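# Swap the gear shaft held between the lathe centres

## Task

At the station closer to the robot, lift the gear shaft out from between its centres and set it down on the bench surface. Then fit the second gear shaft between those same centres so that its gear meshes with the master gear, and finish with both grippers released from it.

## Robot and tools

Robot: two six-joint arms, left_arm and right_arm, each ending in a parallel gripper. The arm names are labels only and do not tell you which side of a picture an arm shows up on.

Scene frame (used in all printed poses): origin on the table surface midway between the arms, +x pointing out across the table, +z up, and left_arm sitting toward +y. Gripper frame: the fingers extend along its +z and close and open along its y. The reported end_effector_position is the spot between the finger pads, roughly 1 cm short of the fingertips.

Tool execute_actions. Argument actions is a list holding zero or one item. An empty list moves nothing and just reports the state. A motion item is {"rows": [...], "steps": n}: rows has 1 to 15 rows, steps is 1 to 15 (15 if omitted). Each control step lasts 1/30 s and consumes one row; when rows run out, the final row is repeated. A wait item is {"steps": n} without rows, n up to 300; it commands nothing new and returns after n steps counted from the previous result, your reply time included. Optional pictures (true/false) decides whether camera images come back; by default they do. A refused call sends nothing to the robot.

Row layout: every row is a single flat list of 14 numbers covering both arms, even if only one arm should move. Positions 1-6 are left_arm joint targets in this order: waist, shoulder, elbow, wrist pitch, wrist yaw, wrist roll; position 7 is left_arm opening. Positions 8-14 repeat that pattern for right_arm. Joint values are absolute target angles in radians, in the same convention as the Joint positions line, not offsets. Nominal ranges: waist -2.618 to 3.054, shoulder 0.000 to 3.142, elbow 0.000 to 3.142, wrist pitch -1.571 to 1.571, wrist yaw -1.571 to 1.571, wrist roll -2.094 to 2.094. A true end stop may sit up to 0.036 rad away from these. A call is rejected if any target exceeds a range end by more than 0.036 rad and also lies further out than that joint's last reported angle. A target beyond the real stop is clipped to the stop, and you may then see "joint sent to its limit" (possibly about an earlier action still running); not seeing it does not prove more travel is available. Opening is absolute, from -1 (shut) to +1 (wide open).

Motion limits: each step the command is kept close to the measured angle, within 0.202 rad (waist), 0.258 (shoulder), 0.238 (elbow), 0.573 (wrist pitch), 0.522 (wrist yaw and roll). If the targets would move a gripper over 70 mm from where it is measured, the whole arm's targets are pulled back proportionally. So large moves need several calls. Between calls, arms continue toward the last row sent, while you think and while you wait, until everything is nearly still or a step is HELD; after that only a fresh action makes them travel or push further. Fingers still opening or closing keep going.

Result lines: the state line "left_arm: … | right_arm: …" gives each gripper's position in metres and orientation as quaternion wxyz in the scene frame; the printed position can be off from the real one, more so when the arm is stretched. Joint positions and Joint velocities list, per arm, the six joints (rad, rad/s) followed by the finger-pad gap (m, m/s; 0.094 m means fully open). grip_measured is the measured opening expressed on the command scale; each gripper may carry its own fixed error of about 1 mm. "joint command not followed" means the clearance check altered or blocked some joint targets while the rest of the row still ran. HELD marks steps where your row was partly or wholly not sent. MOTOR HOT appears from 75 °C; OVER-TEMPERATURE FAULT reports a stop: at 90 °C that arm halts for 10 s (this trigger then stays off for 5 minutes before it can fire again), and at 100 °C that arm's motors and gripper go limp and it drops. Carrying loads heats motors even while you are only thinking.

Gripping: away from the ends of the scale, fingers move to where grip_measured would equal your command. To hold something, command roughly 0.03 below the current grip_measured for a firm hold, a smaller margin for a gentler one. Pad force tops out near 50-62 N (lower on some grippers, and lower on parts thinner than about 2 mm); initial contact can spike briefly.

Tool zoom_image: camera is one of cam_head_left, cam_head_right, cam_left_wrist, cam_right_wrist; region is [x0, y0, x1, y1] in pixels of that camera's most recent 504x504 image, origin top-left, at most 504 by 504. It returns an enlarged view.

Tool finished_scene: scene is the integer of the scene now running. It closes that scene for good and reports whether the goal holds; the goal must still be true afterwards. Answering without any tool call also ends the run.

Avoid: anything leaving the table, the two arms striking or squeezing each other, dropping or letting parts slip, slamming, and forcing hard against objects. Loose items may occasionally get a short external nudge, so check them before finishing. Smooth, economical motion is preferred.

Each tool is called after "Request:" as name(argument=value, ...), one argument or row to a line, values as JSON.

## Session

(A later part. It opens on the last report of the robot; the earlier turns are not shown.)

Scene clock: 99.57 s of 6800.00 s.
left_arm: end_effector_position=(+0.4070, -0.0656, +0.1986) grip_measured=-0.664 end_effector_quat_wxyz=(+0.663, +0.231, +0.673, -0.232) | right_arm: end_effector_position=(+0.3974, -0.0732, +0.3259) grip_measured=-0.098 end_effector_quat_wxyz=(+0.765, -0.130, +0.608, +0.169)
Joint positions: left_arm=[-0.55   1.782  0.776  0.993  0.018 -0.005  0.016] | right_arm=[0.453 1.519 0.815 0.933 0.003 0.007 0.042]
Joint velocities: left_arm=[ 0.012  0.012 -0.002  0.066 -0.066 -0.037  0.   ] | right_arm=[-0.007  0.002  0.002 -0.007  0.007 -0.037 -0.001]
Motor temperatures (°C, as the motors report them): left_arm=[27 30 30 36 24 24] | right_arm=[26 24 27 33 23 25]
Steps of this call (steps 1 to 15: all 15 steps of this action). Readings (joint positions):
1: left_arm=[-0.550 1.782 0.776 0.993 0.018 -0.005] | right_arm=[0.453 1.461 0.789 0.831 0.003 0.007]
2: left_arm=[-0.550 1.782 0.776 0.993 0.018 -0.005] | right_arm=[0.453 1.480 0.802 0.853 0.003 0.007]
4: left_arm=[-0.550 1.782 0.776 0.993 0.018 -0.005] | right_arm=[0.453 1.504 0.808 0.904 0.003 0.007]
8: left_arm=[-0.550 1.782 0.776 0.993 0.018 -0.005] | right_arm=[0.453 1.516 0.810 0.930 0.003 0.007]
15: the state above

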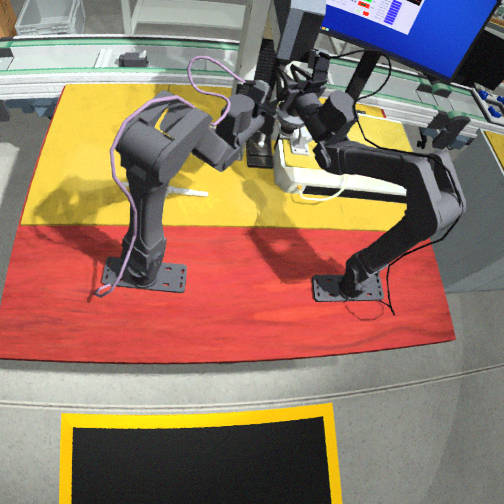

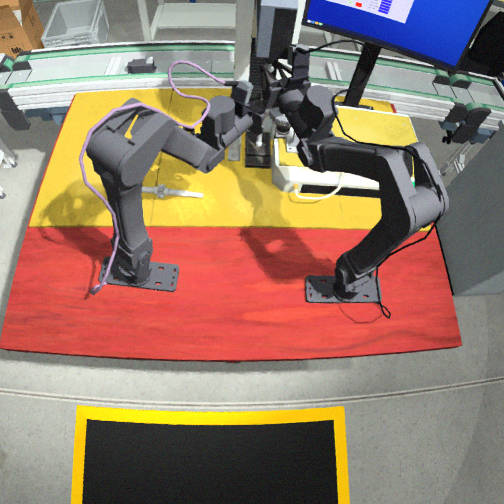

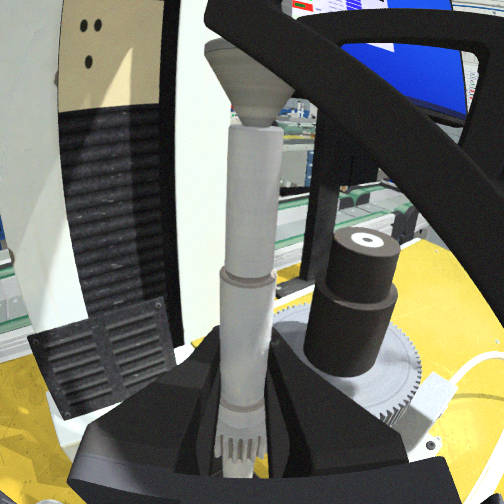

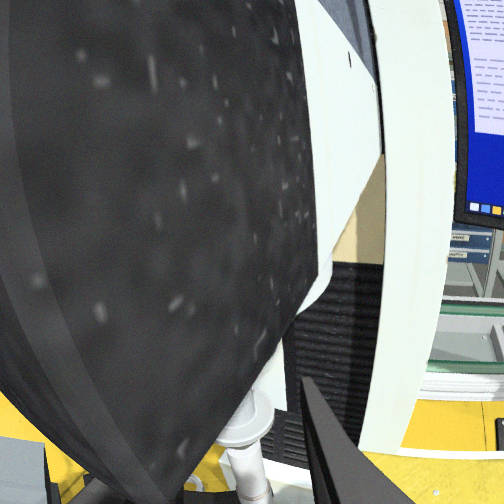

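Request:
execute_actions(
  actions=[
    {"rows":[[-0.555,1.79,0.77,0.99,0.02,0,-0.7,0.465,1.58,0.735,1.17,0,0,-0.1]]},
  ],
  pictures=false,
)

Request:
execute_actions(
  actions=[
    {"rows":[[-0.555,1.79,0.77,0.99,0.02,0,-0.7,0.465,1.58,0.735,1.17,0,0,-0.4]],"steps":10},
  ],
)

Scene clock: 102.90 s of 6800.00 s.
left_arm: end_effector_position=(+0.4070, -0.0656, +0.1986) grip_measured=-0.664 end_effector_quat_wxyz=(+0.663, +0.231, +0.673, -0.232) | right_arm: end_effector_position=(+0.3932, -0.0751, +0.3129) grip_measured=-0.098 end_effector_quat_wxyz=(+0.785, -0.124, +0.581, +0.174)
Joint positions: left_arm=[-0.55   1.782  0.776  0.993  0.018 -0.005  0.016] | right_arm=[0.453 1.585 0.743 1.14  0.003 0.007 0.042]
Joint velocities: left_arm=[-0.002 -0.017 -0.007  0.037 -0.022 -0.022 -0.   ] | right_arm=[-0.002 -0.022 -0.002  0.051  0.066 -0.007  0.   ]
Motor temperatures (°C, as the motors report them): left_arm=[27 30 30 36 24 24] | right_arm=[26 24 27 33 23 25]
Steps of this call (steps 1 to 15: the robot went on to your last target; steps 16 to 85: nothing new was sent; steps 86 to 100: all 15 steps of this action). Readings (joint positions):
86: left_arm=[-0.550 1.782 0.776 0.993 0.018 -0.005] | right_arm=[0.453 1.526 0.806 0.968 0.003 0.007]
87: left_arm=[-0.550 1.782 0.776 0.993 0.018 -0.005] | right_arm=[0.453 1.537 0.792 1.017 0.003 0.007]
89: left_arm=[-0.550 1.782 0.776 0.993 0.018 -0.005] | right_arm=[0.453 1.559 0.765 1.070 0.003 0.007]
93: left_arm=[-0.550 1.782 0.776 0.993 0.018 -0.005] | right_arm=[0.453 1.585 0.744 1.102 0.003 0.007]
100: the state above

Scene clock: 103.23 s of 6800.00 s.
left_arm: end_effector_position=(+0.4070, -0.0656, +0.1986) grip_measured=-0.664 end_effector_quat_wxyz=(+0.663, +0.231, +0.673, -0.232) | right_arm: end_effector_position=(+0.3917, -0.0732, +0.3149) grip_measured=-0.398 end_effector_quat_wxyz=(+0.787, -0.125, +0.577, +0.177)
Joint positions: left_arm=[-0.55   1.782  0.776  0.993  0.018 -0.005  0.016] | right_arm=[0.457 1.585 0.743 1.149 0.    0.007 0.028]
Joint velocities: left_arm=[-0.012 -0.012 -0.007 -0.007 -0.051  0.037  0.   ] | right_arm=[ 0.002 -0.007  0.007 -0.007  0.007 -0.051 -0.001]
Motor temperatures (°C, as the motors report them): left_arm=[27 30 30 36 24 24] | right_arm=[26 24 27 33 23 25]
Steps of this call (steps 1 to 10: all 10 steps of this action). Readings (joint positions):
1: left_arm=[-0.550 1.782 0.776 0.993 0.018 -0.005] | right_arm=[0.453 1.585 0.743 1.142 0.003 0.007]
2: left_arm=[-0.550 1.782 0.776 0.993 0.018 -0.005] | right_arm=[0.453 1.585 0.743 1.144 0.002 0.007]
4: left_arm=[-0.550 1.782 0.776 0.993 0.018 -0.005] | right_arm=[0.457 1.585 0.743 1.144 0.000 0.007]
8: left_arm=[-0.550 1.782 0.776 0.993 0.018 -0.005] | right_arm=[0.457 1.585 0.743 1.148 0.000 0.007]
10: the state above

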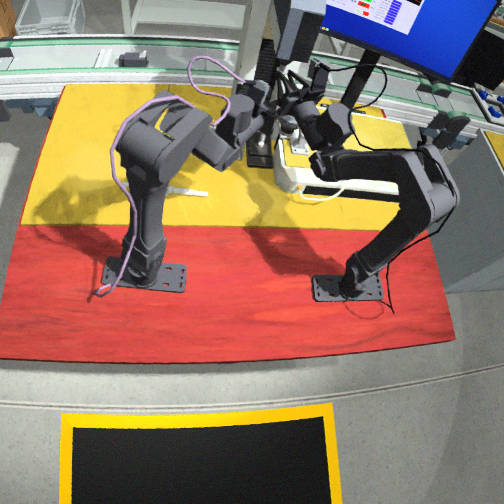

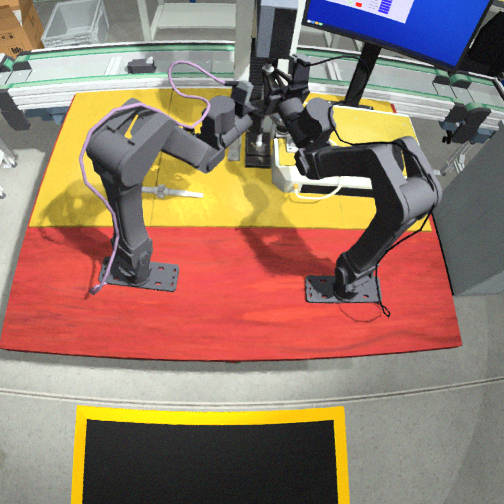

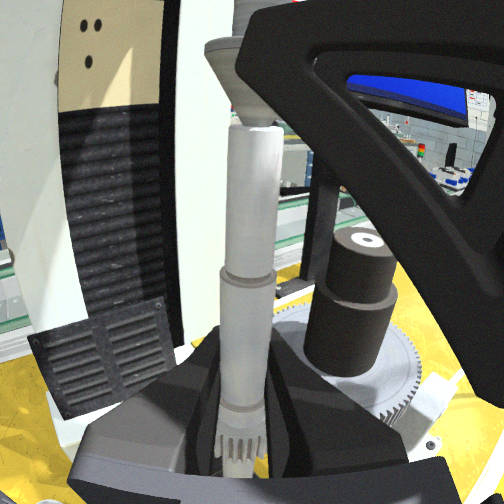

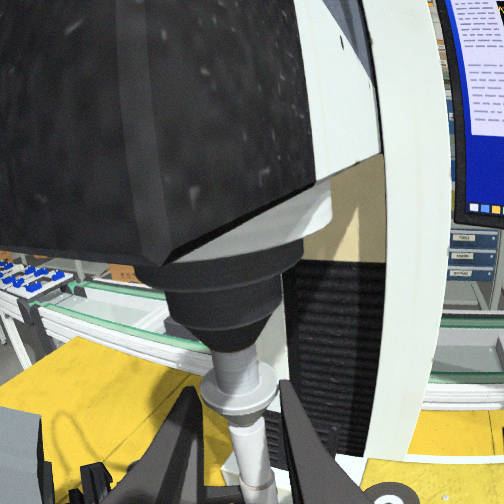

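Advance 1.5 cm, grip, lift together.

Request:
execute_actions(
  actions=[
    {"rows":[[-0.555,1.79,0.77,0.99,0.02,0,-0.7,0.465,1.645,0.83,1.17,0,0,-0.2]]},
  ],
  pictures=false,
)

Request:
execute_actions(
  actions=[
    {"rows":[[-0.555,1.79,0.77,0.99,0.02,0,-0.7,0.465,1.645,0.83,1.17,0,0,-0.43]],"steps":8},
  ],
  pictures=false,
)

Request:
execute_actions(
  actions=[
    {"rows":[[-0.555,1.71,0.85,1.13,0.02,0,-0.7,0.465,1.58,0.87,1.3,0,0,-0.43]]},
  ],
)

Scene clock: 108.57 s of 6800.00 s.
left_arm: end_effector_position=(+0.4070, -0.0656, +0.1986) grip_measured=-0.664 end_effector_quat_wxyz=(+0.663, +0.231, +0.673, -0.232) | right_arm: end_effector_position=(+0.4037, -0.0676, +0.3157) grip_measured=-0.202 end_effector_quat_wxyz=(+0.790, -0.125, +0.574, +0.177)
Joint positions: left_arm=[-0.55   1.782  0.776  0.993  0.018 -0.005  0.016] | right_arm=[0.457 1.639 0.795 1.16  0.    0.007 0.037]
Joint velocities: left_arm=[ 0.017 -0.022  0.002 -0.022  0.022 -0.051  0.   ] | right_arm=[-0.007  0.002 -0.022 -0.007 -0.007 -0.007  0.   ]
Motor temperatures (°C, as the motors report them): left_arm=[27 31 30 37 24 24] | right_arm=[26 25 26 33 23 25]
Steps of this call (steps 1 to 15: the robot went on to your last target; steps 16 to 90: nothing new was sent; then 1.83 s passed at rest; steps 91 to 105: all 15 steps of this action). Readings (joint positions):
91: left_arm=[-0.550 1.782 0.776 0.993 0.018 -0.005] | right_arm=[0.457 1.592 0.750 1.152 0.000 0.007]
92: left_arm=[-0.550 1.782 0.776 0.993 0.018 -0.005] | right_arm=[0.457 1.607 0.767 1.155 0.000 0.007]
94: left_arm=[-0.550 1.782 0.776 0.993 0.018 -0.005] | right_arm=[0.457 1.632 0.792 1.155 0.000 0.007]
98: left_arm=[-0.550 1.782 0.776 0.993 0.018 -0.005] | right_arm=[0.457 1.639 0.795 1.160 0.000 0.007]
105: the state above

Scene clock: 108.83 s of 6800.00 s.
left_arm: end_effector_position=(+0.4070, -0.0656, +0.1986) grip_measured=-0.664 end_effector_quat_wxyz=(+0.663, +0.231, +0.673, -0.232) | right_arm: end_effector_position=(+0.4038, -0.0678, +0.3157) grip_measured=-0.423 end_effector_quat_wxyz=(+0.790, -0.124, +0.574, +0.177)
Joint positions: left_arm=[-0.55   1.782  0.776  0.993  0.018 -0.005  0.016] | right_arm=[0.457 1.639 0.795 1.16  0.002 0.007 0.027]
Joint velocities: left_arm=[ 0.002  0.002  0.007  0.051  0.081 -0.051 -0.001] | right_arm=[-0.002  0.002 -0.012  0.051 -0.066 -0.022 -0.001]
Motor temperatures (°C, as the motors report them): left_arm=[27 31 30 37 24 24] | right_arm=[26 25 26 33 23 25]
Steps of this call (steps 1 to 8: all 8 steps of this action). Readings (joint positions):
1: left_arm=[-0.550 1.782 0.776 0.993 0.018 -0.005] | right_arm=[0.457 1.639 0.795 1.160 0.000 0.007]
2: left_arm=[-0.550 1.782 0.776 0.993 0.018 -0.005] | right_arm=[0.457 1.639 0.795 1.160 0.001 0.007]
4: left_arm=[-0.550 1.782 0.776 0.993 0.018 -0.005] | right_arm=[0.457 1.639 0.795 1.160 0.002 0.007]
8: the state above

Scene clock: 109.33 s of 6800.00 s.
left_arm: end_effector_position=(+0.4071, -0.0657, +0.2018) grip_measured=-0.664 end_effector_quat_wxyz=(+0.665, +0.231, +0.671, -0.232) | right_arm: end_effector_position=(+0.4035, -0.0679, +0.3182) grip_measured=-0.423 end_effector_quat_wxyz=(+0.792, -0.124, +0.571, +0.177)
Joint positions: left_arm=[-0.55   1.778  0.779  0.993  0.018 -0.005  0.016] | right_arm=[0.457 1.638 0.797 1.164 0.002 0.007 0.027]
Joint velocities: left_arm=[ 0.002 -0.022 -0.012 -0.051  0.007 -0.007 -0.001] | right_arm=[-0.007  0.007 -0.002 -0.037  0.007 -0.037 -0.   ]
Motor temperatures (°C, as the motors report them): left_arm=[27 31 30 37 24 24] | right_arm=[26 25 27 34 23 25]
Steps of this call (steps 1 to 15: all 15 steps of this action). Readings (joint positions):
1: left_arm=[-0.550 1.779 0.779 0.995 0.018 -0.005] | right_arm=[0.457 1.638 0.797 1.164 0.002 0.007]
2: left_arm=[-0.550 1.778 0.779 0.993 0.018 -0.005] | right_arm=[0.457 1.638 0.797 1.164 0.002 0.007]
4: left_arm=[-0.550 1.778 0.779 0.993 0.018 -0.005] | right_arm=[0.457 1.638 0.797 1.164 0.002 0.007]
8: left_arm=[-0.550 1.778 0.779 0.993 0.018 -0.005] | right_arm=[0.457 1.638 0.797 1.164 0.002 0.007]
15: the state above

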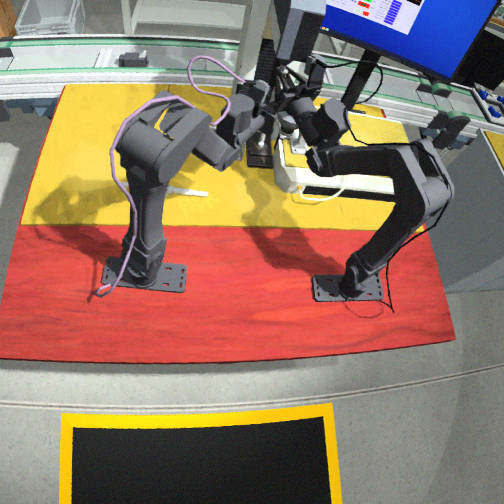

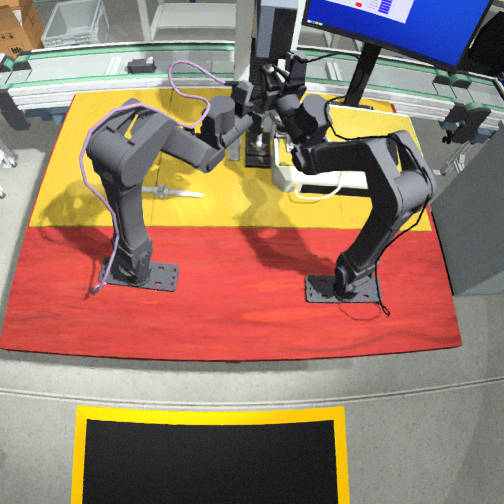

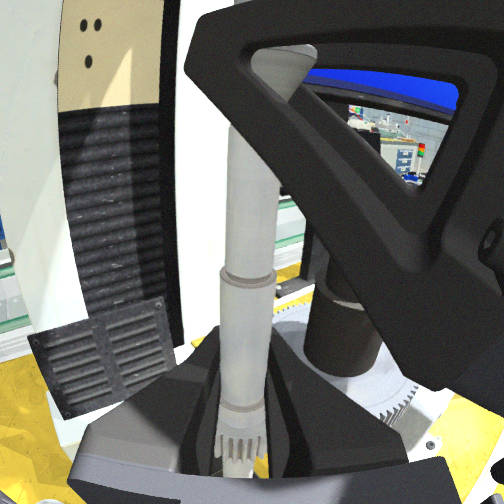

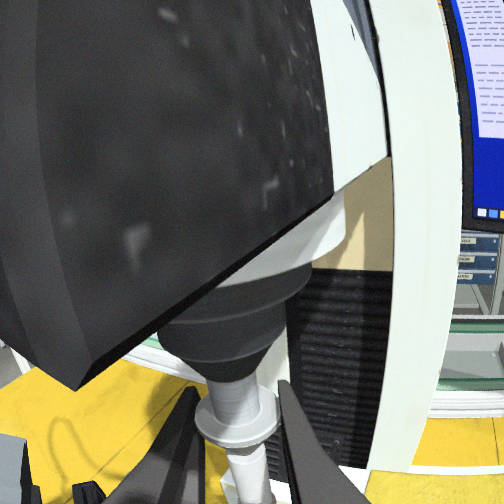

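Request:
execute_actions(
  actions=[
    {"rows":[[-0.555,1.78,0.78,0.99,0.02,0,-0.7,0.455,1.64,0.8,1.16,0,0,-0.1],[-0.555,1.78,0.78,0.99,0.02,0,-0.7,0.455,1.64,0.8,1.16,0,0,-0.1],[-0.555,1.78,0.78,0.99,0.02,0,-0.7,0.455,1.55,0.72,1.13,0,0,-0.1],[-0.555,1.78,0.78,0.99,0.02,0,-0.7,0.455,1.55,0.72,1.13,0,0,-0.1],[-0.555,1.78,0.78,0.99,0.02,0,-0.7,0.455,1.35,0.57,1.05,0,0,-0.1]]},
  ],
  pictures=false,
)

Request:
execute_actions(
  actions=[
    {"rows":[[-0.555,1.78,0.78,0.99,0.02,0,-0.7,-0.685,1.0,0.57,0.3,0,0,-1]]},
  ],
  pictures=false,
)

Request:
execute_actions(
  actions=[
    {"rows":[[-0.555,1.78,0.78,0.99,0.02,0,-0.7,-0.685,1.0,0.6,-0.2,0,0,-1]]},
  ],
  pictures=false,
)

Request:
execute_actions(
  actions=[
    {"rows":[[-0.555,1.78,0.78,0.99,0.02,0,-0.7,-0.685,1.27,0.68,-0.09,0,0,-1]]},
  ],
)

Scene clock: 120.60 s of 6800.00 s.
left_arm: end_effector_position=(+0.4072, -0.0658, +0.1994) grip_measured=-0.664 end_effector_quat_wxyz=(+0.663, +0.232, +0.674, -0.231) | right_arm: end_effector_position=(+0.3458, -0.0947, +0.3196) grip_measured=-0.102 end_effector_quat_wxyz=(+0.784, -0.126, +0.583, +0.175)
Joint positions: left_arm=[-0.55   1.779  0.779  0.986  0.018 -0.004  0.016] | right_arm=[0.457 1.354 0.578 1.069 0.002 0.007 0.042]
Joint velocities: left_arm=[-0.002 -0.022 -0.002  0.022  0.007 -0.066 -0.   ] | right_arm=[-0.007  0.007 -0.012 -0.066  0.007 -0.022  0.001]
Motor temperatures (°C, as the motors report them): left_arm=[27 34 32 43 24 24] | right_arm=[26 27 28 39 23 25]
Steps of this call (steps 1 to 15: the robot went on to your last target; steps 16 to 90: nothing new was sent; then 7.77 s passed at rest; steps 91 to 105: all 15 steps of this action). Readings (joint positions):
91: left_arm=[-0.550 1.779 0.779 0.986 0.018 -0.004] | right_arm=[0.457 1.639 0.796 1.161 0.002 0.007]
92: left_arm=[-0.550 1.779 0.779 0.986 0.018 -0.004] | right_arm=[0.457 1.639 0.796 1.161 0.002 0.007]
94: left_arm=[-0.550 1.779 0.779 0.986 0.018 -0.004] | right_arm=[0.457 1.613 0.768 1.149 0.002 0.007]
98: left_arm=[-0.550 1.779 0.779 0.986 0.018 -0.004] | right_arm=[0.457 1.395 0.586 1.083 0.002 0.007]
105: the state above

Scene clock: 121.10 s of 6800.00 s.
left_arm: end_effector_position=(+0.4072, -0.0658, +0.1994) grip_measured=-0.664 end_effector_quat_wxyz=(+0.663, +0.232, +0.674, -0.231) | right_arm: end_effector_position=(+0.2755, -0.4806, +0.2692) grip_measured=-0.982 end_effector_quat_wxyz=(+0.643, +0.219, +0.707, -0.197)
Joint positions: left_arm=[-0.55   1.779  0.779  0.986  0.018 -0.004  0.016] | right_arm=[-0.577  1.001  0.57   0.336 -0.002  0.003  0.001]
Joint velocities: left_arm=[-0.002  0.002  0.007  0.022 -0.081  0.051 -0.001] | right_arm=[-1.971 -0.007  0.012 -0.212  0.139  0.007  0.002]
Motor temperatures (°C, as the motors report them): left_arm=[27 34 32 43 24 24] | right_arm=[26 27 28 39 23 25]
Steps of this call (steps 1 to 15: all 15 steps of this action). Readings (joint positions):
1: left_arm=[-0.550 1.779 0.779 0.986 0.018 -0.004] | right_arm=[0.434 1.321 0.578 0.988 -0.014 0.004]
2: left_arm=[-0.550 1.779 0.779 0.986 0.018 -0.004] | right_arm=[0.384 1.258 0.572 0.865 -0.021 0.004]
4: left_arm=[-0.550 1.779 0.779 0.986 0.018 -0.004] | right_arm=[0.248 1.124 0.570 0.665 -0.018 0.004]
8: left_arm=[-0.550 1.779 0.779 0.986 0.018 -0.004] | right_arm=[-0.055 1.002 0.570 0.485 -0.008 0.003]
15: the state above

Scene clock: 121.60 s of 6800.00 s.
left_arm: end_effector_position=(+0.4072, -0.0658, +0.1994) grip_measured=-0.664 end_effector_quat_wxyz=(+0.663, +0.232, +0.674, -0.231) | right_arm: end_effector_position=(+0.2182, -0.4877, +0.1572) grip_measured=-0.982 end_effector_quat_wxyz=(+0.438, +0.310, +0.827, -0.166)
Joint positions: left_arm=[-0.55   1.779  0.779  0.986  0.018 -0.004  0.016] | right_arm=[-0.685  1.     0.584 -0.179  0.012  0.003  0.001]
Joint velocities: left_arm=[-0.012 -0.022 -0.007 -0.022  0.007 -0.051 -0.   ] | right_arm=[-0.012  0.002 -0.002 -0.081  0.066 -0.051 -0.   ]
Motor temperatures (°C, as the motors report them): left_arm=[27 34 32 43 24 24] | right_arm=[26 27 28 38 23 25]
Steps of this call (steps 1 to 15: all 15 steps of this action). Readings (joint positions):
1: left_arm=[-0.550 1.779 0.779 0.986 0.018 -0.004] | right_arm=[-0.632 1.001 0.576 0.282 0.006 0.003]
2: left_arm=[-0.550 1.779 0.779 0.986 0.018 -0.004] | right_arm=[-0.666 1.000 0.583 0.204 0.012 0.003]
4: left_arm=[-0.550 1.779 0.779 0.986 0.018 -0.004] | right_arm=[-0.685 1.000 0.584 0.058 0.013 0.003]
8: left_arm=[-0.550 1.779 0.779 0.986 0.018 -0.004] | right_arm=[-0.685 1.000 0.584 -0.106 0.012 0.003]
15: the state above

Scene clock: 122.10 s of 6800.00 s.
left_arm: end_effector_position=(+0.4072, -0.0658, +0.1994) grip_measured=-0.664 end_effector_quat_wxyz=(+0.663, +0.232, +0.674, -0.231) | right_arm: end_effector_position=(+0.2417, -0.5075, +0.1068) grip_measured=-0.982 end_effector_quat_wxyz=(+0.374, +0.320, +0.859, -0.143)
Joint positions: left_arm=[-0.55   1.779  0.779  0.986  0.018 -0.004  0.016] | right_arm=[-0.685  1.29   0.657 -0.114  0.01   0.003  0.001]
Joint velocities: left_arm=[ 0.002  0.007 -0.012  0.007 -0.022 -0.007  0.001] | right_arm=[-0.002  0.017  0.012  0.081  0.051  0.066  0.   ]
Motor temperatures (°C, as the motors report them): left_arm=[27 34 32 43 24 24] | right_arm=[26 27 28 38 23 25]
Steps of this call (steps 1 to 15: all 15 steps of this action). Readings (joint positions):
1: left_arm=[-0.550 1.779 0.779 0.986 0.018 -0.004] | right_arm=[-0.685 1.031 0.595 -0.177 0.012 0.003]
2: left_arm=[-0.550 1.779 0.779 0.986 0.018 -0.004] | right_arm=[-0.685 1.101 0.622 -0.158 0.012 0.003]
4: left_arm=[-0.550 1.779 0.779 0.986 0.018 -0.004] | right_arm=[-0.685 1.231 0.657 -0.120 0.011 0.003]
8: left_arm=[-0.550 1.779 0.779 0.986 0.018 -0.004] | right_arm=[-0.685 1.290 0.657 -0.123 0.010 0.003]
15: the state above

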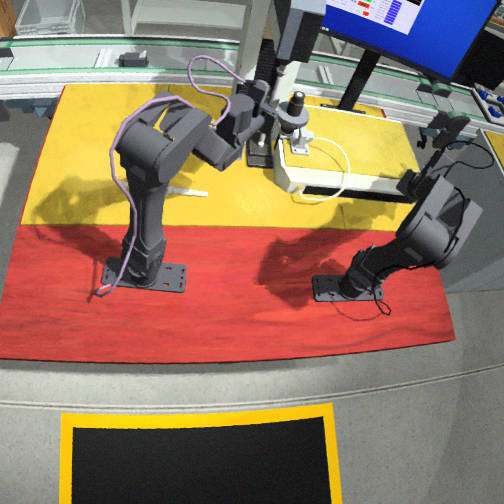

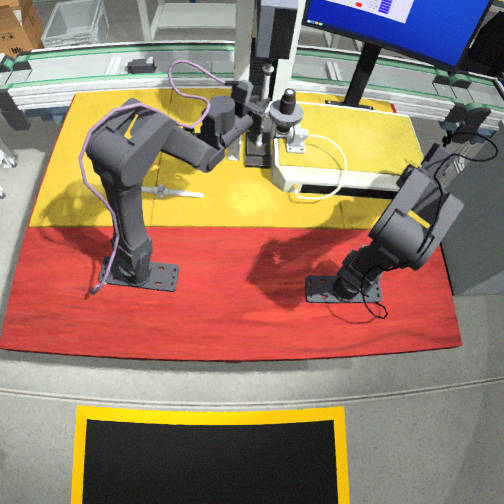

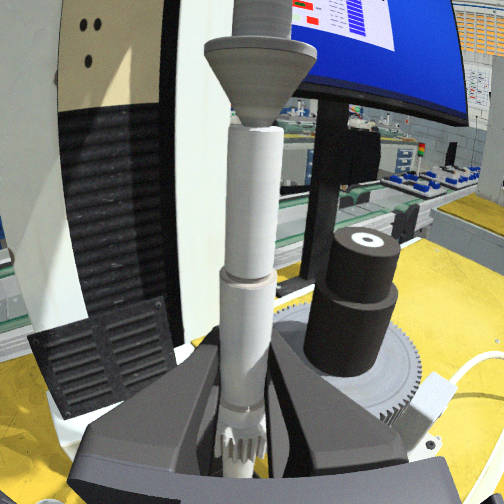

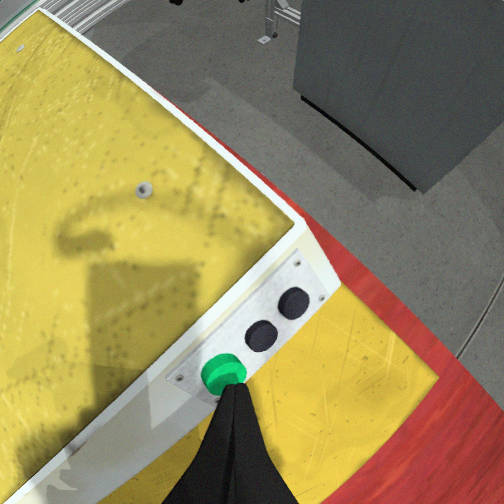

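Request:
execute_actions(
  actions=[
    {"rows":[[-0.555,1.78,0.78,0.99,0.02,0,-0.7,-0.665,1.29,0.70,-0.09,0,0,-1]],"steps":10},
  ],
  pictures=false,
)

Request:
execute_actions(
  actions=[
    {"rows":[[-0.555,1.78,0.78,0.99,0.02,0,-0.7,-0.665,1.375,0.69,-0.07,0,0,-1]]},
  ],
)

Scene clock: 126.50 s of 6800.00 s.
left_arm: end_effector_position=(+0.4072, -0.0658, +0.1994) grip_measured=-0.664 end_effector_quat_wxyz=(+0.663, +0.232, +0.674, -0.231) | right_arm: end_effector_position=(+0.2444, -0.5045, +0.1069) grip_measured=-0.982 end_effector_quat_wxyz=(+0.375, +0.316, +0.860, -0.140)
Joint positions: left_arm=[-0.55   1.779  0.779  0.986  0.018 -0.004  0.016] | right_arm=[-0.674  1.29   0.657 -0.113  0.01   0.003  0.001]
Joint velocities: left_arm=[-0.002 -0.002 -0.002 -0.037 -0.095 -0.007 -0.001] | right_arm=[-0.007  0.007 -0.002 -0.007  0.051 -0.051  0.001]
Motor temperatures (°C, as the motors report them): left_arm=[27 33 32 42 24 24] | right_arm=[26 26 28 37 23 25]
Steps of this call (steps 1 to 15: the robot went on to your last target; steps 16 to 90: nothing new was sent; then 1.07 s passed at rest; steps 91 to 100: all 10 steps of this action). Readings (joint positions):
91: left_arm=[-0.550 1.779 0.779 0.986 0.018 -0.004] | right_arm=[-0.684 1.290 0.657 -0.113 0.010 0.003]
92: left_arm=[-0.550 1.779 0.779 0.986 0.018 -0.004] | right_arm=[-0.682 1.290 0.657 -0.113 0.010 0.003]
94: left_arm=[-0.550 1.779 0.779 0.986 0.018 -0.004] | right_arm=[-0.676 1.290 0.657 -0.113 0.010 0.003]
98: left_arm=[-0.550 1.779 0.779 0.986 0.018 -0.004] | right_arm=[-0.674 1.290 0.657 -0.113 0.010 0.003]
100: the state above

Scene clock: 127.00 s of 6800.00 s.
left_arm: end_effector_position=(+0.4072, -0.0658, +0.1994) grip_measured=-0.664 end_effector_quat_wxyz=(+0.663, +0.232, +0.674, -0.231) | right_arm: end_effector_position=(+0.2455, -0.5126, +0.0993) grip_measured=-0.983 end_effector_quat_wxyz=(+0.365, +0.322, +0.860, -0.150)
Joint positions: left_arm=[-0.55   1.779  0.779  0.986  0.018 -0.004  0.016] | right_arm=[-0.677  1.337  0.667 -0.089  0.036  0.002  0.001]
Joint velocities: left_arm=[ 0.002 -0.007 -0.002 -0.022 -0.022 -0.007 -0.   ] | right_arm=[ 0.002  0.007 -0.012 -0.051 -0.051 -0.007  0.   ]
Motor temperatures (°C, as the motors report them): left_arm=[27 33 31 42 24 24] | right_arm=[26 26 28 37 23 25]
Steps of this call (steps 1 to 15: all 15 steps of this action). Readings (joint positions):
1: left_arm=[-0.550 1.779 0.779 0.986 0.018 -0.004] | right_arm=[-0.674 1.299 0.657 -0.109 0.010 0.003]
2: left_arm=[-0.550 1.779 0.779 0.986 0.018 -0.004] | right_arm=[-0.674 1.318 0.661 -0.099 0.010 0.003]
4: left_arm=[-0.550 1.779 0.779 0.986 0.018 -0.004] | right_arm=[-0.677 1.335 0.667 -0.093 0.028 0.002]
8: left_arm=[-0.550 1.779 0.779 0.986 0.018 -0.004] | right_arm=[-0.677 1.337 0.667 -0.091 0.034 0.002]
15: the state above

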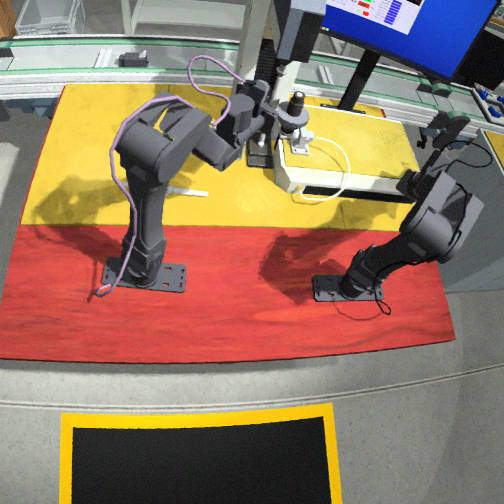

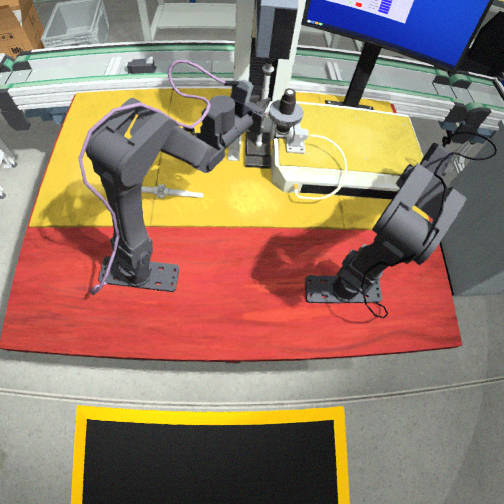

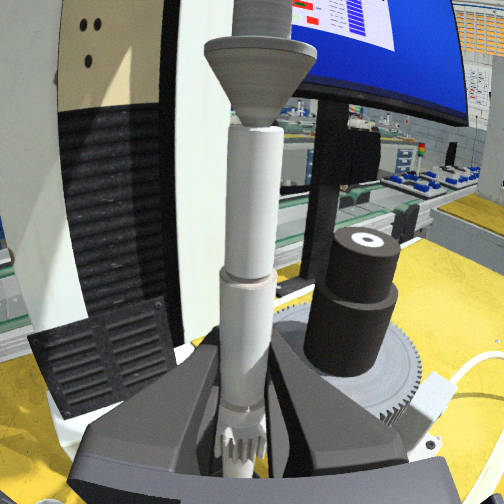

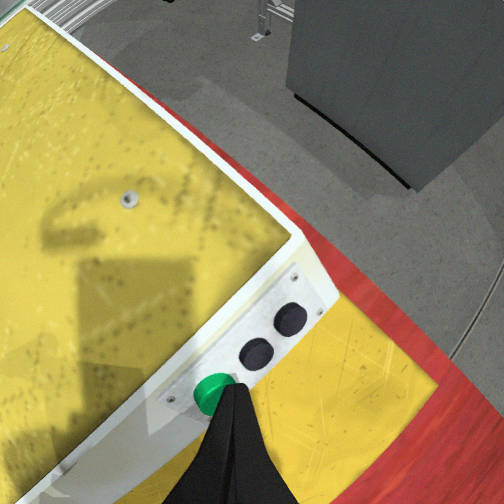

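Request:
execute_actions(
  actions=[
    {"rows":[[-0.555,1.78,0.78,0.99,0.02,0,-0.7,-0.64,1.36,0.70,-0.03,-0.08,0,-1]]},
  ],
)

Request:
execute_actions(
  actions=[
    {"rows":[[-0.555,1.71,0.85,1.13,0.02,0,-0.7,-0.67,1.2,0.64,-0.13,0,0,-1]]},
  ],
)

Scene clock: 130.30 s of 6800.00 s.
left_arm: end_effector_position=(+0.4072, -0.0658, +0.1994) grip_measured=-0.664 end_effector_quat_wxyz=(+0.663, +0.232, +0.674, -0.231) | right_arm: end_effector_position=(+0.2461, -0.5124, +0.0996) grip_measured=-0.983 end_effector_quat_wxyz=(+0.366, +0.321, +0.860, -0.150)
Joint positions: left_arm=[-0.55   1.779  0.779  0.986  0.018 -0.004  0.016] | right_arm=[-0.676  1.337  0.667 -0.087  0.034  0.002  0.001]
Joint velocities: left_arm=[-0.012 -0.017 -0.012  0.022 -0.007 -0.051 -0.   ] | right_arm=[-0.012  0.012 -0.012 -0.022  0.007 -0.037  0.   ]
Motor temperatures (°C, as the motors report them): left_arm=[27 33 31 42 24 24] | right_arm=[26 26 28 37 23 25]
Steps of this call (steps 1 to 15: the robot went on to your last target; steps 16 to 84: nothing new was sent; steps 85 to 99: all 15 steps of this action). Readings (joint positions):
85: left_arm=[-0.550 1.779 0.779 0.986 0.018 -0.004] | right_arm=[-0.676 1.337 0.667 -0.087 0.034 0.002]
86: left_arm=[-0.550 1.779 0.779 0.986 0.018 -0.004] | right_arm=[-0.676 1.337 0.667 -0.087 0.034 0.002]
88: left_arm=[-0.550 1.779 0.779 0.986 0.018 -0.004] | right_arm=[-0.676 1.337 0.667 -0.087 0.034 0.002]
92: left_arm=[-0.550 1.779 0.779 0.986 0.018 -0.004] | right_arm=[-0.676 1.337 0.667 -0.087 0.034 0.002]
99: the state above

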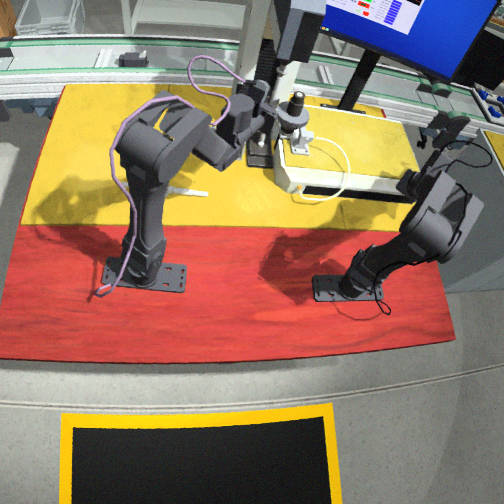

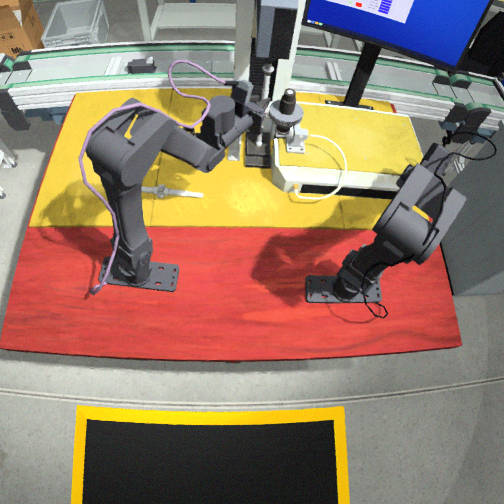

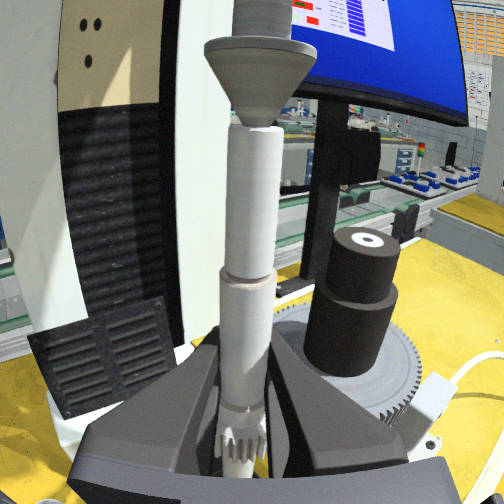

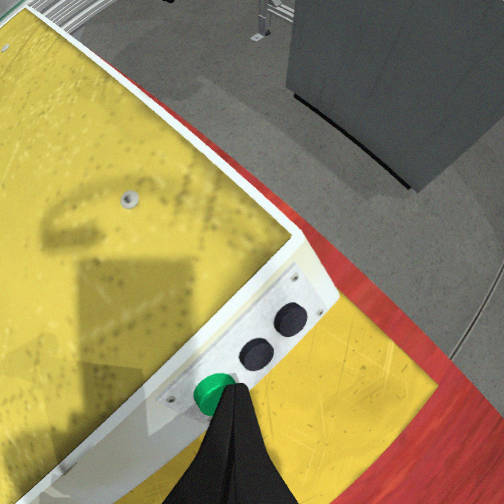

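Scene clock: 130.80 s of 6800.00 s.
left_arm: end_effector_position=(+0.4072, -0.0658, +0.2019) grip_measured=-0.664 end_effector_quat_wxyz=(+0.665, +0.231, +0.672, -0.232) | right_arm: end_effector_position=(+0.2413, -0.5031, +0.1289) grip_measured=-0.983 end_effector_quat_wxyz=(+0.401, +0.312, +0.848, -0.151)
Joint positions: left_arm=[-0.55   1.776  0.78   0.987  0.018 -0.004  0.016] | right_arm=[-0.676  1.211  0.65  -0.123  0.012  0.002  0.001]
Joint velocities: left_arm=[-0.007  0.007 -0.012 -0.066 -0.066 -0.051  0.001] | right_arm=[ 0.007  0.002  0.007 -0.022 -0.051 -0.051 -0.   ]
Motor temperatures (°C, as the motors report them): left_arm=[27 33 31 42 24 24] | right_arm=[26 26 27 36 23 25]
Steps of this call (steps 1 to 15: all 15 steps of this action). Readings (joint positions):
1: left_arm=[-0.550 1.777 0.780 0.988 0.018 -0.004] | right_arm=[-0.676 1.322 0.665 -0.094 0.034 0.002]
2: left_arm=[-0.550 1.776 0.780 0.987 0.018 -0.004] | right_arm=[-0.676 1.294 0.656 -0.105 0.028 0.002]
4: left_arm=[-0.550 1.776 0.780 0.987 0.018 -0.004] | right_arm=[-0.676 1.239 0.650 -0.119 0.022 0.002]
8: left_arm=[-0.550 1.776 0.780 0.987 0.018 -0.004] | right_arm=[-0.676 1.211 0.650 -0.118 0.016 0.002]
15: the state above

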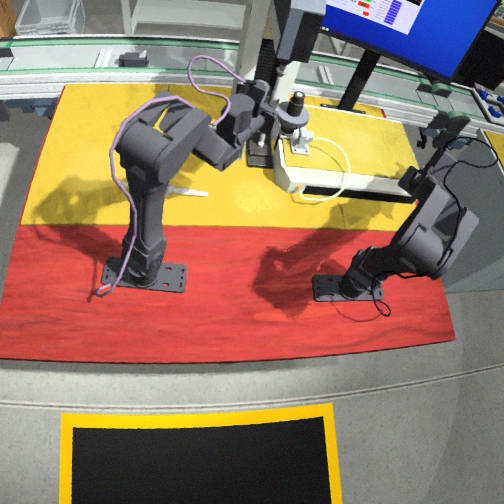

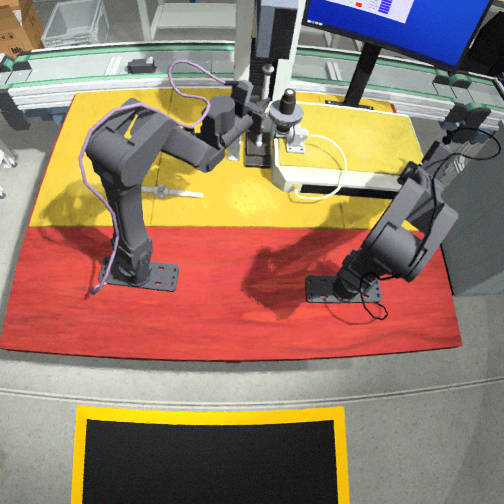

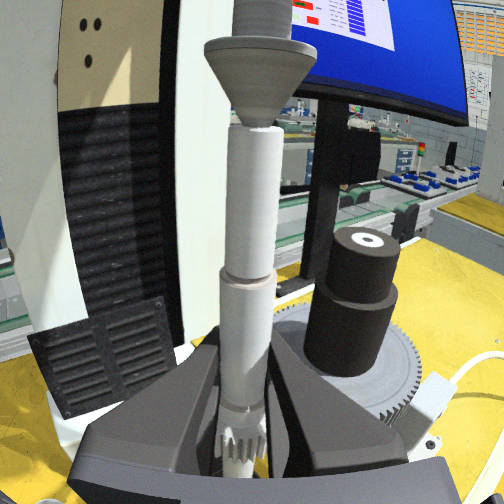

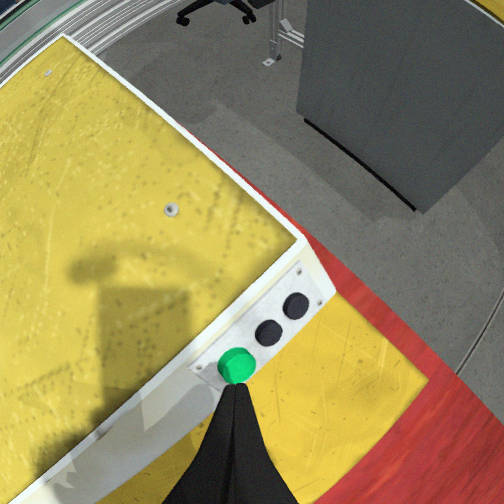

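Request:
execute_actions(
  actions=[
    {"rows":[[-0.555,1.78,0.78,0.99,0.02,0,-0.7,-0.9,0.5,0.4,0,0,0,1],[-0.555,1.78,0.78,0.99,0.02,0,-0.2,-0.9,0.5,0.4,0,0,0,1],[-0.555,1.78,0.78,0.99,0.02,0,-0.2,-0.9,0.5,0.4,0,0,0,1],[-0.555,1.65,0.66,0.99,0.02,0,-0.2,-0.9,0.5,0.4,0,0,0,1],[-0.555,1.65,0.66,0.99,0.02,0,-0.2,-0.9,0.5,0.4,0,0,0,1],[-0.555,1.45,0.5,0.98,0,0,-0.2,-0.9,0.5,0.4,0,0,0,1]]},
  ],
  pictures=false,
)

Request:
execute_actions(
  actions=[
    {"rows":[[-1.08,1.6,0.7,0.9,-1.3,0,-0.1,-0.9,0.5,0.4,0,0,0,1]]},
  ],
  pictures=false,
)

Request:
execute_actions(
  actions=[
    {"rows":[[-1.05,2.05,1.24,0.84,-1.3,0,-0.1,-0.9,0.5,0.4,0,0,0,1]]},
  ],
)

Scene clock: 143.40 s of 6800.00 s.
left_arm: end_effector_position=(+0.3476, -0.0192, +0.2338) grip_measured=-0.202 end_effector_quat_wxyz=(+0.688, +0.221, +0.649, -0.238) | right_arm: end_effector_position=(+0.1381, -0.4997, +0.2531) grip_measured=+1.000 end_effector_quat_wxyz=(+0.598, +0.334, +0.663, -0.302)
Joint positions: left_arm=[-0.55   1.452  0.515  0.998  0.012 -0.004  0.037] | right_arm=[-0.903  0.497  0.393  0.002  0.01   0.001  0.094]
Joint velocities: left_arm=[ 0.002 -0.007  0.002 -0.037 -0.037  0.022 -0.   ] | right_arm=[ 0.002  0.012  0.007 -0.051 -0.051 -0.125  0.   ]
Motor temperatures (°C, as the motors report them): left_arm=[27 35 33 47 24 24] | right_arm=[26 25 27 35 23 25]
Steps of this call (steps 1 to 15: the robot went on to your last target; steps 16 to 90: nothing new was sent; then 9.10 s passed at rest; steps 91 to 105: all 15 steps of this action). Readings (joint positions):
91: left_arm=[-0.550 1.778 0.779 0.982 0.018 -0.004] | right_arm=[-0.702 1.180 0.613 -0.085 -0.008 -0.001]
92: left_arm=[-0.550 1.778 0.779 0.981 0.018 -0.004] | right_arm=[-0.761 1.104 0.546 -0.057 -0.014 -0.001]
94: left_arm=[-0.550 1.763 0.765 0.984 0.018 -0.004] | right_arm=[-0.875 0.924 0.435 -0.058 0.004 0.000]
98: left_arm=[-0.550 1.535 0.551 0.978 0.015 -0.004] | right_arm=[-0.903 0.592 0.387 -0.056 0.010 0.001]
105: the state above

Scene clock: 143.90 s of 6800.00 s.
left_arm: end_effector_position=(+0.2962, -0.0311, +0.2289) grip_measured=-0.102 end_effector_quat_wxyz=(+0.710, -0.007, +0.704, -0.010) | right_arm: end_effector_position=(+0.1381, -0.4997, +0.2531) grip_measured=+1.000 end_effector_quat_wxyz=(+0.598, +0.334, +0.663, -0.302)
Joint positions: left_arm=[-1.084  1.596  0.686  0.933 -1.179 -0.004  0.042] | right_arm=[-0.903  0.497  0.393  0.002  0.01   0.001  0.094]
Joint velocities: left_arm=[ 0.032  0.007  0.012 -0.051 -0.755 -0.11   0.   ] | right_arm=[-0.007  0.007 -0.017  0.022  0.095 -0.037  0.   ]
Motor temperatures (°C, as the motors report them): left_arm=[27 35 33 47 24 24] | right_arm=[26 25 27 35 23 25]
Steps of this call (steps 1 to 15: all 15 steps of this action). Readings (joint positions):
1: left_arm=[-0.583 1.470 0.537 0.990 -0.081 -0.004] | right_arm=[-0.903 0.497 0.393 0.002 0.010 0.001]
2: left_arm=[-0.641 1.511 0.588 0.978 -0.193 -0.004] | right_arm=[-0.903 0.497 0.393 0.002 0.010 0.001]
4: left_arm=[-0.780 1.578 0.668 0.962 -0.394 -0.004] | right_arm=[-0.903 0.497 0.393 0.002 0.010 0.001]
8: left_arm=[-1.052 1.596 0.686 0.937 -0.770 -0.004] | right_arm=[-0.903 0.497 0.393 0.002 0.010 0.001]
15: the state above

Scene clock: 144.40 s of 6800.00 s.
left_arm: end_effector_position=(+0.3550, -0.1206, +0.2064) grip_measured=-0.102 end_effector_quat_wxyz=(+0.707, -0.050, +0.704, +0.042) | right_arm: end_effector_position=(+0.1381, -0.4997, +0.2531) grip_measured=+1.000 end_effector_quat_wxyz=(+0.598, +0.334, +0.663, -0.302)
Joint positions: left_arm=[-1.053  2.068  1.215  0.862 -1.283 -0.004  0.042] | right_arm=[-0.903  0.497  0.393  0.002  0.01   0.001  0.094]
Joint velocities: left_arm=[-0.012 -0.002  0.007 -0.007 -0.007 -0.007 -0.   ] | right_arm=[-0.002 -0.002 -0.012 -0.037 -0.051 -0.066  0.   ]
Motor temperatures (°C, as the motors report them): left_arm=[27 35 33 47 24 24] | right_arm=[26 25 27 35 23 25]
Steps of this call (steps 1 to 15: all 15 steps of this action). Readings (joint positions):
1: left_arm=[-1.079 1.629 0.719 0.930 -1.221 -0.004] | right_arm=[-0.903 0.497 0.393 0.002 0.010 0.001]
2: left_arm=[-1.070 1.700 0.798 0.928 -1.245 -0.004] | right_arm=[-0.903 0.497 0.393 0.002 0.010 0.001]
4: left_arm=[-1.056 1.871 0.978 0.919 -1.263 -0.004] | right_arm=[-0.903 0.497 0.393 0.002 0.010 0.001]
8: left_arm=[-1.053 2.065 1.194 0.871 -1.265 -0.004] | right_arm=[-0.903 0.497 0.393 0.002 0.010 0.001]
15: the state above

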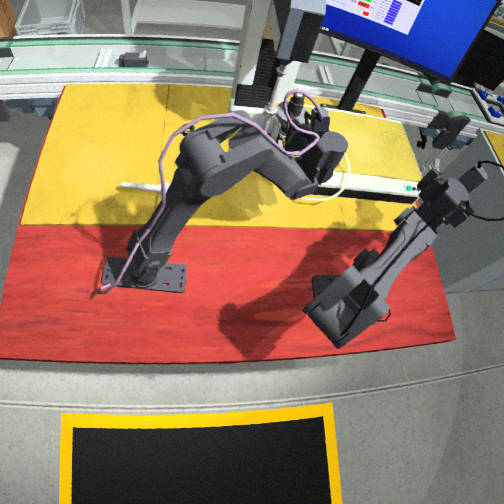

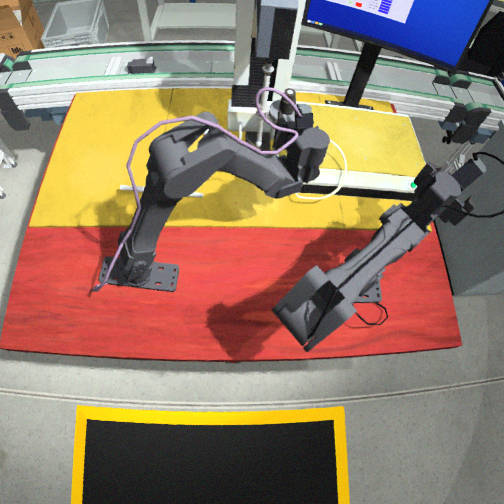

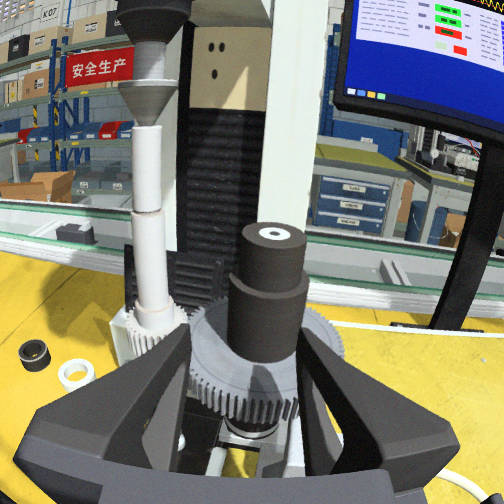

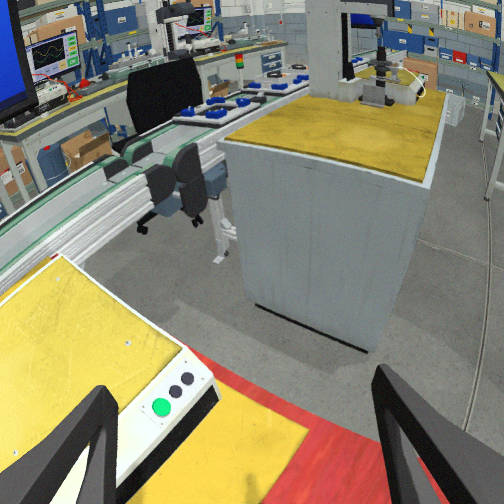

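Request:
execute_actions(
  actions=[
    {"rows":[[-1.0,1.94,1.05,0.89,-1.3,0,-0.25,-0.9,0.5,0.4,0,0,0,1]]},
  ],
  pictures=false,
)

Request:
execute_actions(
  actions=[
    {"rows":[[-0.945,2.01,1.16,0.86,-1.3,0,-0.25,-0.9,0.5,0.4,0,0,0,1]]},
  ],
)

Scene clock: 149.30 s of 6800.00 s.
left_arm: end_effector_position=(+0.3602, -0.0692, +0.2117) grip_measured=-0.248 end_effector_quat_wxyz=(+0.704, -0.072, +0.704, +0.070) | right_arm: end_effector_position=(+0.1381, -0.4997, +0.2531) grip_measured=+1.000 end_effector_quat_wxyz=(+0.598, +0.334, +0.663, -0.302)
Joint positions: left_arm=[-0.995  1.954  1.069  0.884 -1.295 -0.004  0.035] | right_arm=[-0.903  0.497  0.393  0.002  0.01   0.001  0.094]
Joint velocities: left_arm=[-0.017 -0.007 -0.017 -0.022 -0.007 -0.081 -0.   ] | right_arm=[-0.012 -0.002  0.007 -0.081  0.022 -0.066  0.   ]
Motor temperatures (°C, as the motors report them): left_arm=[27 35 33 44 24 24] | right_arm=[26 25 27 35 23 25]
Steps of this call (steps 1 to 15: the robot went on to your last target; steps 16 to 90: nothing new was sent; then 1.40 s passed at rest; steps 91 to 105: all 15 steps of this action). Readings (joint positions):
91: left_arm=[-1.049 2.052 1.190 0.864 -1.278 -0.004] | right_arm=[-0.903 0.497 0.393 0.002 0.010 0.001]
92: left_arm=[-1.042 2.021 1.141 0.865 -1.278 -0.004] | right_arm=[-0.903 0.497 0.393 0.002 0.010 0.001]
94: left_arm=[-1.019 1.974 1.078 0.868 -1.290 -0.004] | right_arm=[-0.903 0.497 0.393 0.002 0.010 0.001]
98: left_arm=[-0.995 1.954 1.069 0.882 -1.295 -0.004] | right_arm=[-0.903 0.497 0.393 0.002 0.010 0.001]
105: the state above

Scene clock: 149.80 s of 6800.00 s.
left_arm: end_effector_position=(+0.3826, -0.0614, +0.2154) grip_measured=-0.248 end_effector_quat_wxyz=(+0.705, -0.099, +0.698, +0.081) | right_arm: end_effector_position=(+0.1381, -0.4997, +0.2531) grip_measured=+1.000 end_effector_quat_wxyz=(+0.598, +0.334, +0.663, -0.302)
Joint positions: left_arm=[-0.943  1.994  1.133  0.884 -1.298 -0.004  0.035] | right_arm=[-0.903  0.497  0.393  0.002  0.01   0.001  0.094]
Joint velocities: left_arm=[-0.012 -0.007  0.027  0.022  0.037 -0.037 -0.   ] | right_arm=[-0.007  0.022  0.002 -0.037 -0.007 -0.095  0.   ]
Motor temperatures (°C, as the motors report them): left_arm=[27 35 33 44 24 24] | right_arm=[26 25 27 35 23 25]
Steps of this call (steps 1 to 15: all 15 steps of this action). Readings (joint positions):
1: left_arm=[-0.992 1.959 1.078 0.884 -1.298 -0.004] | right_arm=[-0.903 0.497 0.393 0.002 0.010 0.001]
2: left_arm=[-0.984 1.972 1.100 0.884 -1.298 -0.004] | right_arm=[-0.903 0.497 0.393 0.002 0.010 0.001]
4: left_arm=[-0.962 1.990 1.129 0.884 -1.298 -0.004] | right_arm=[-0.903 0.497 0.393 0.002 0.010 0.001]
8: left_arm=[-0.943 1.994 1.133 0.884 -1.298 -0.004] | right_arm=[-0.903 0.497 0.393 0.002 0.010 0.001]
15: the state above

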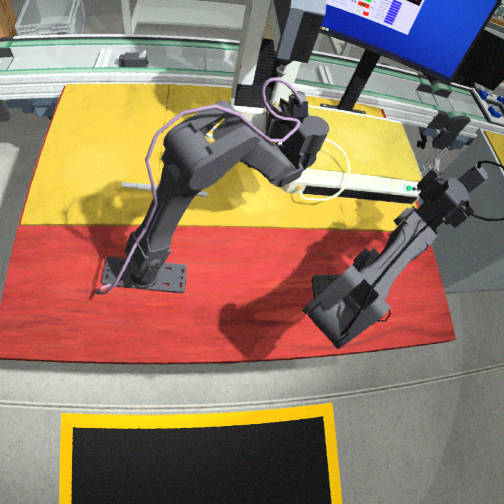

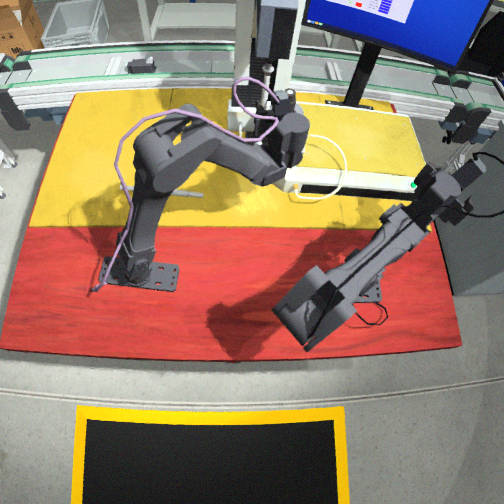

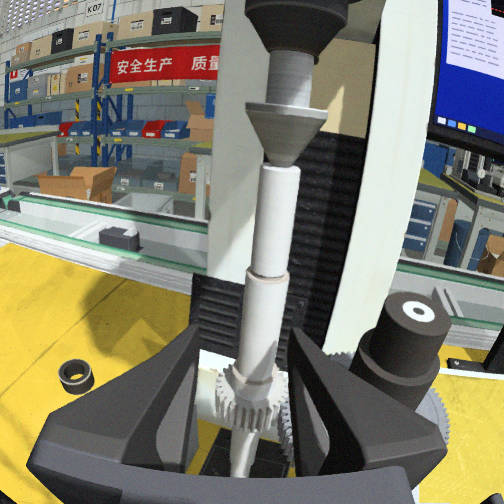

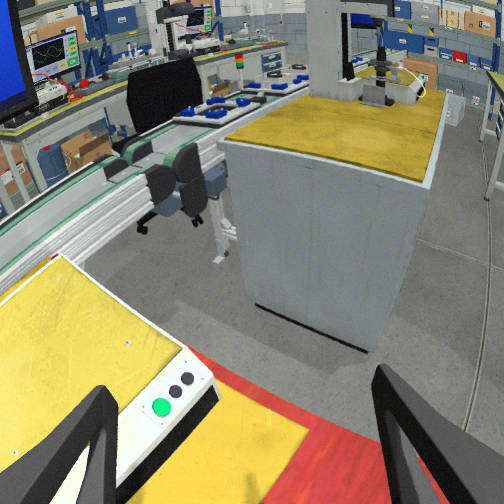

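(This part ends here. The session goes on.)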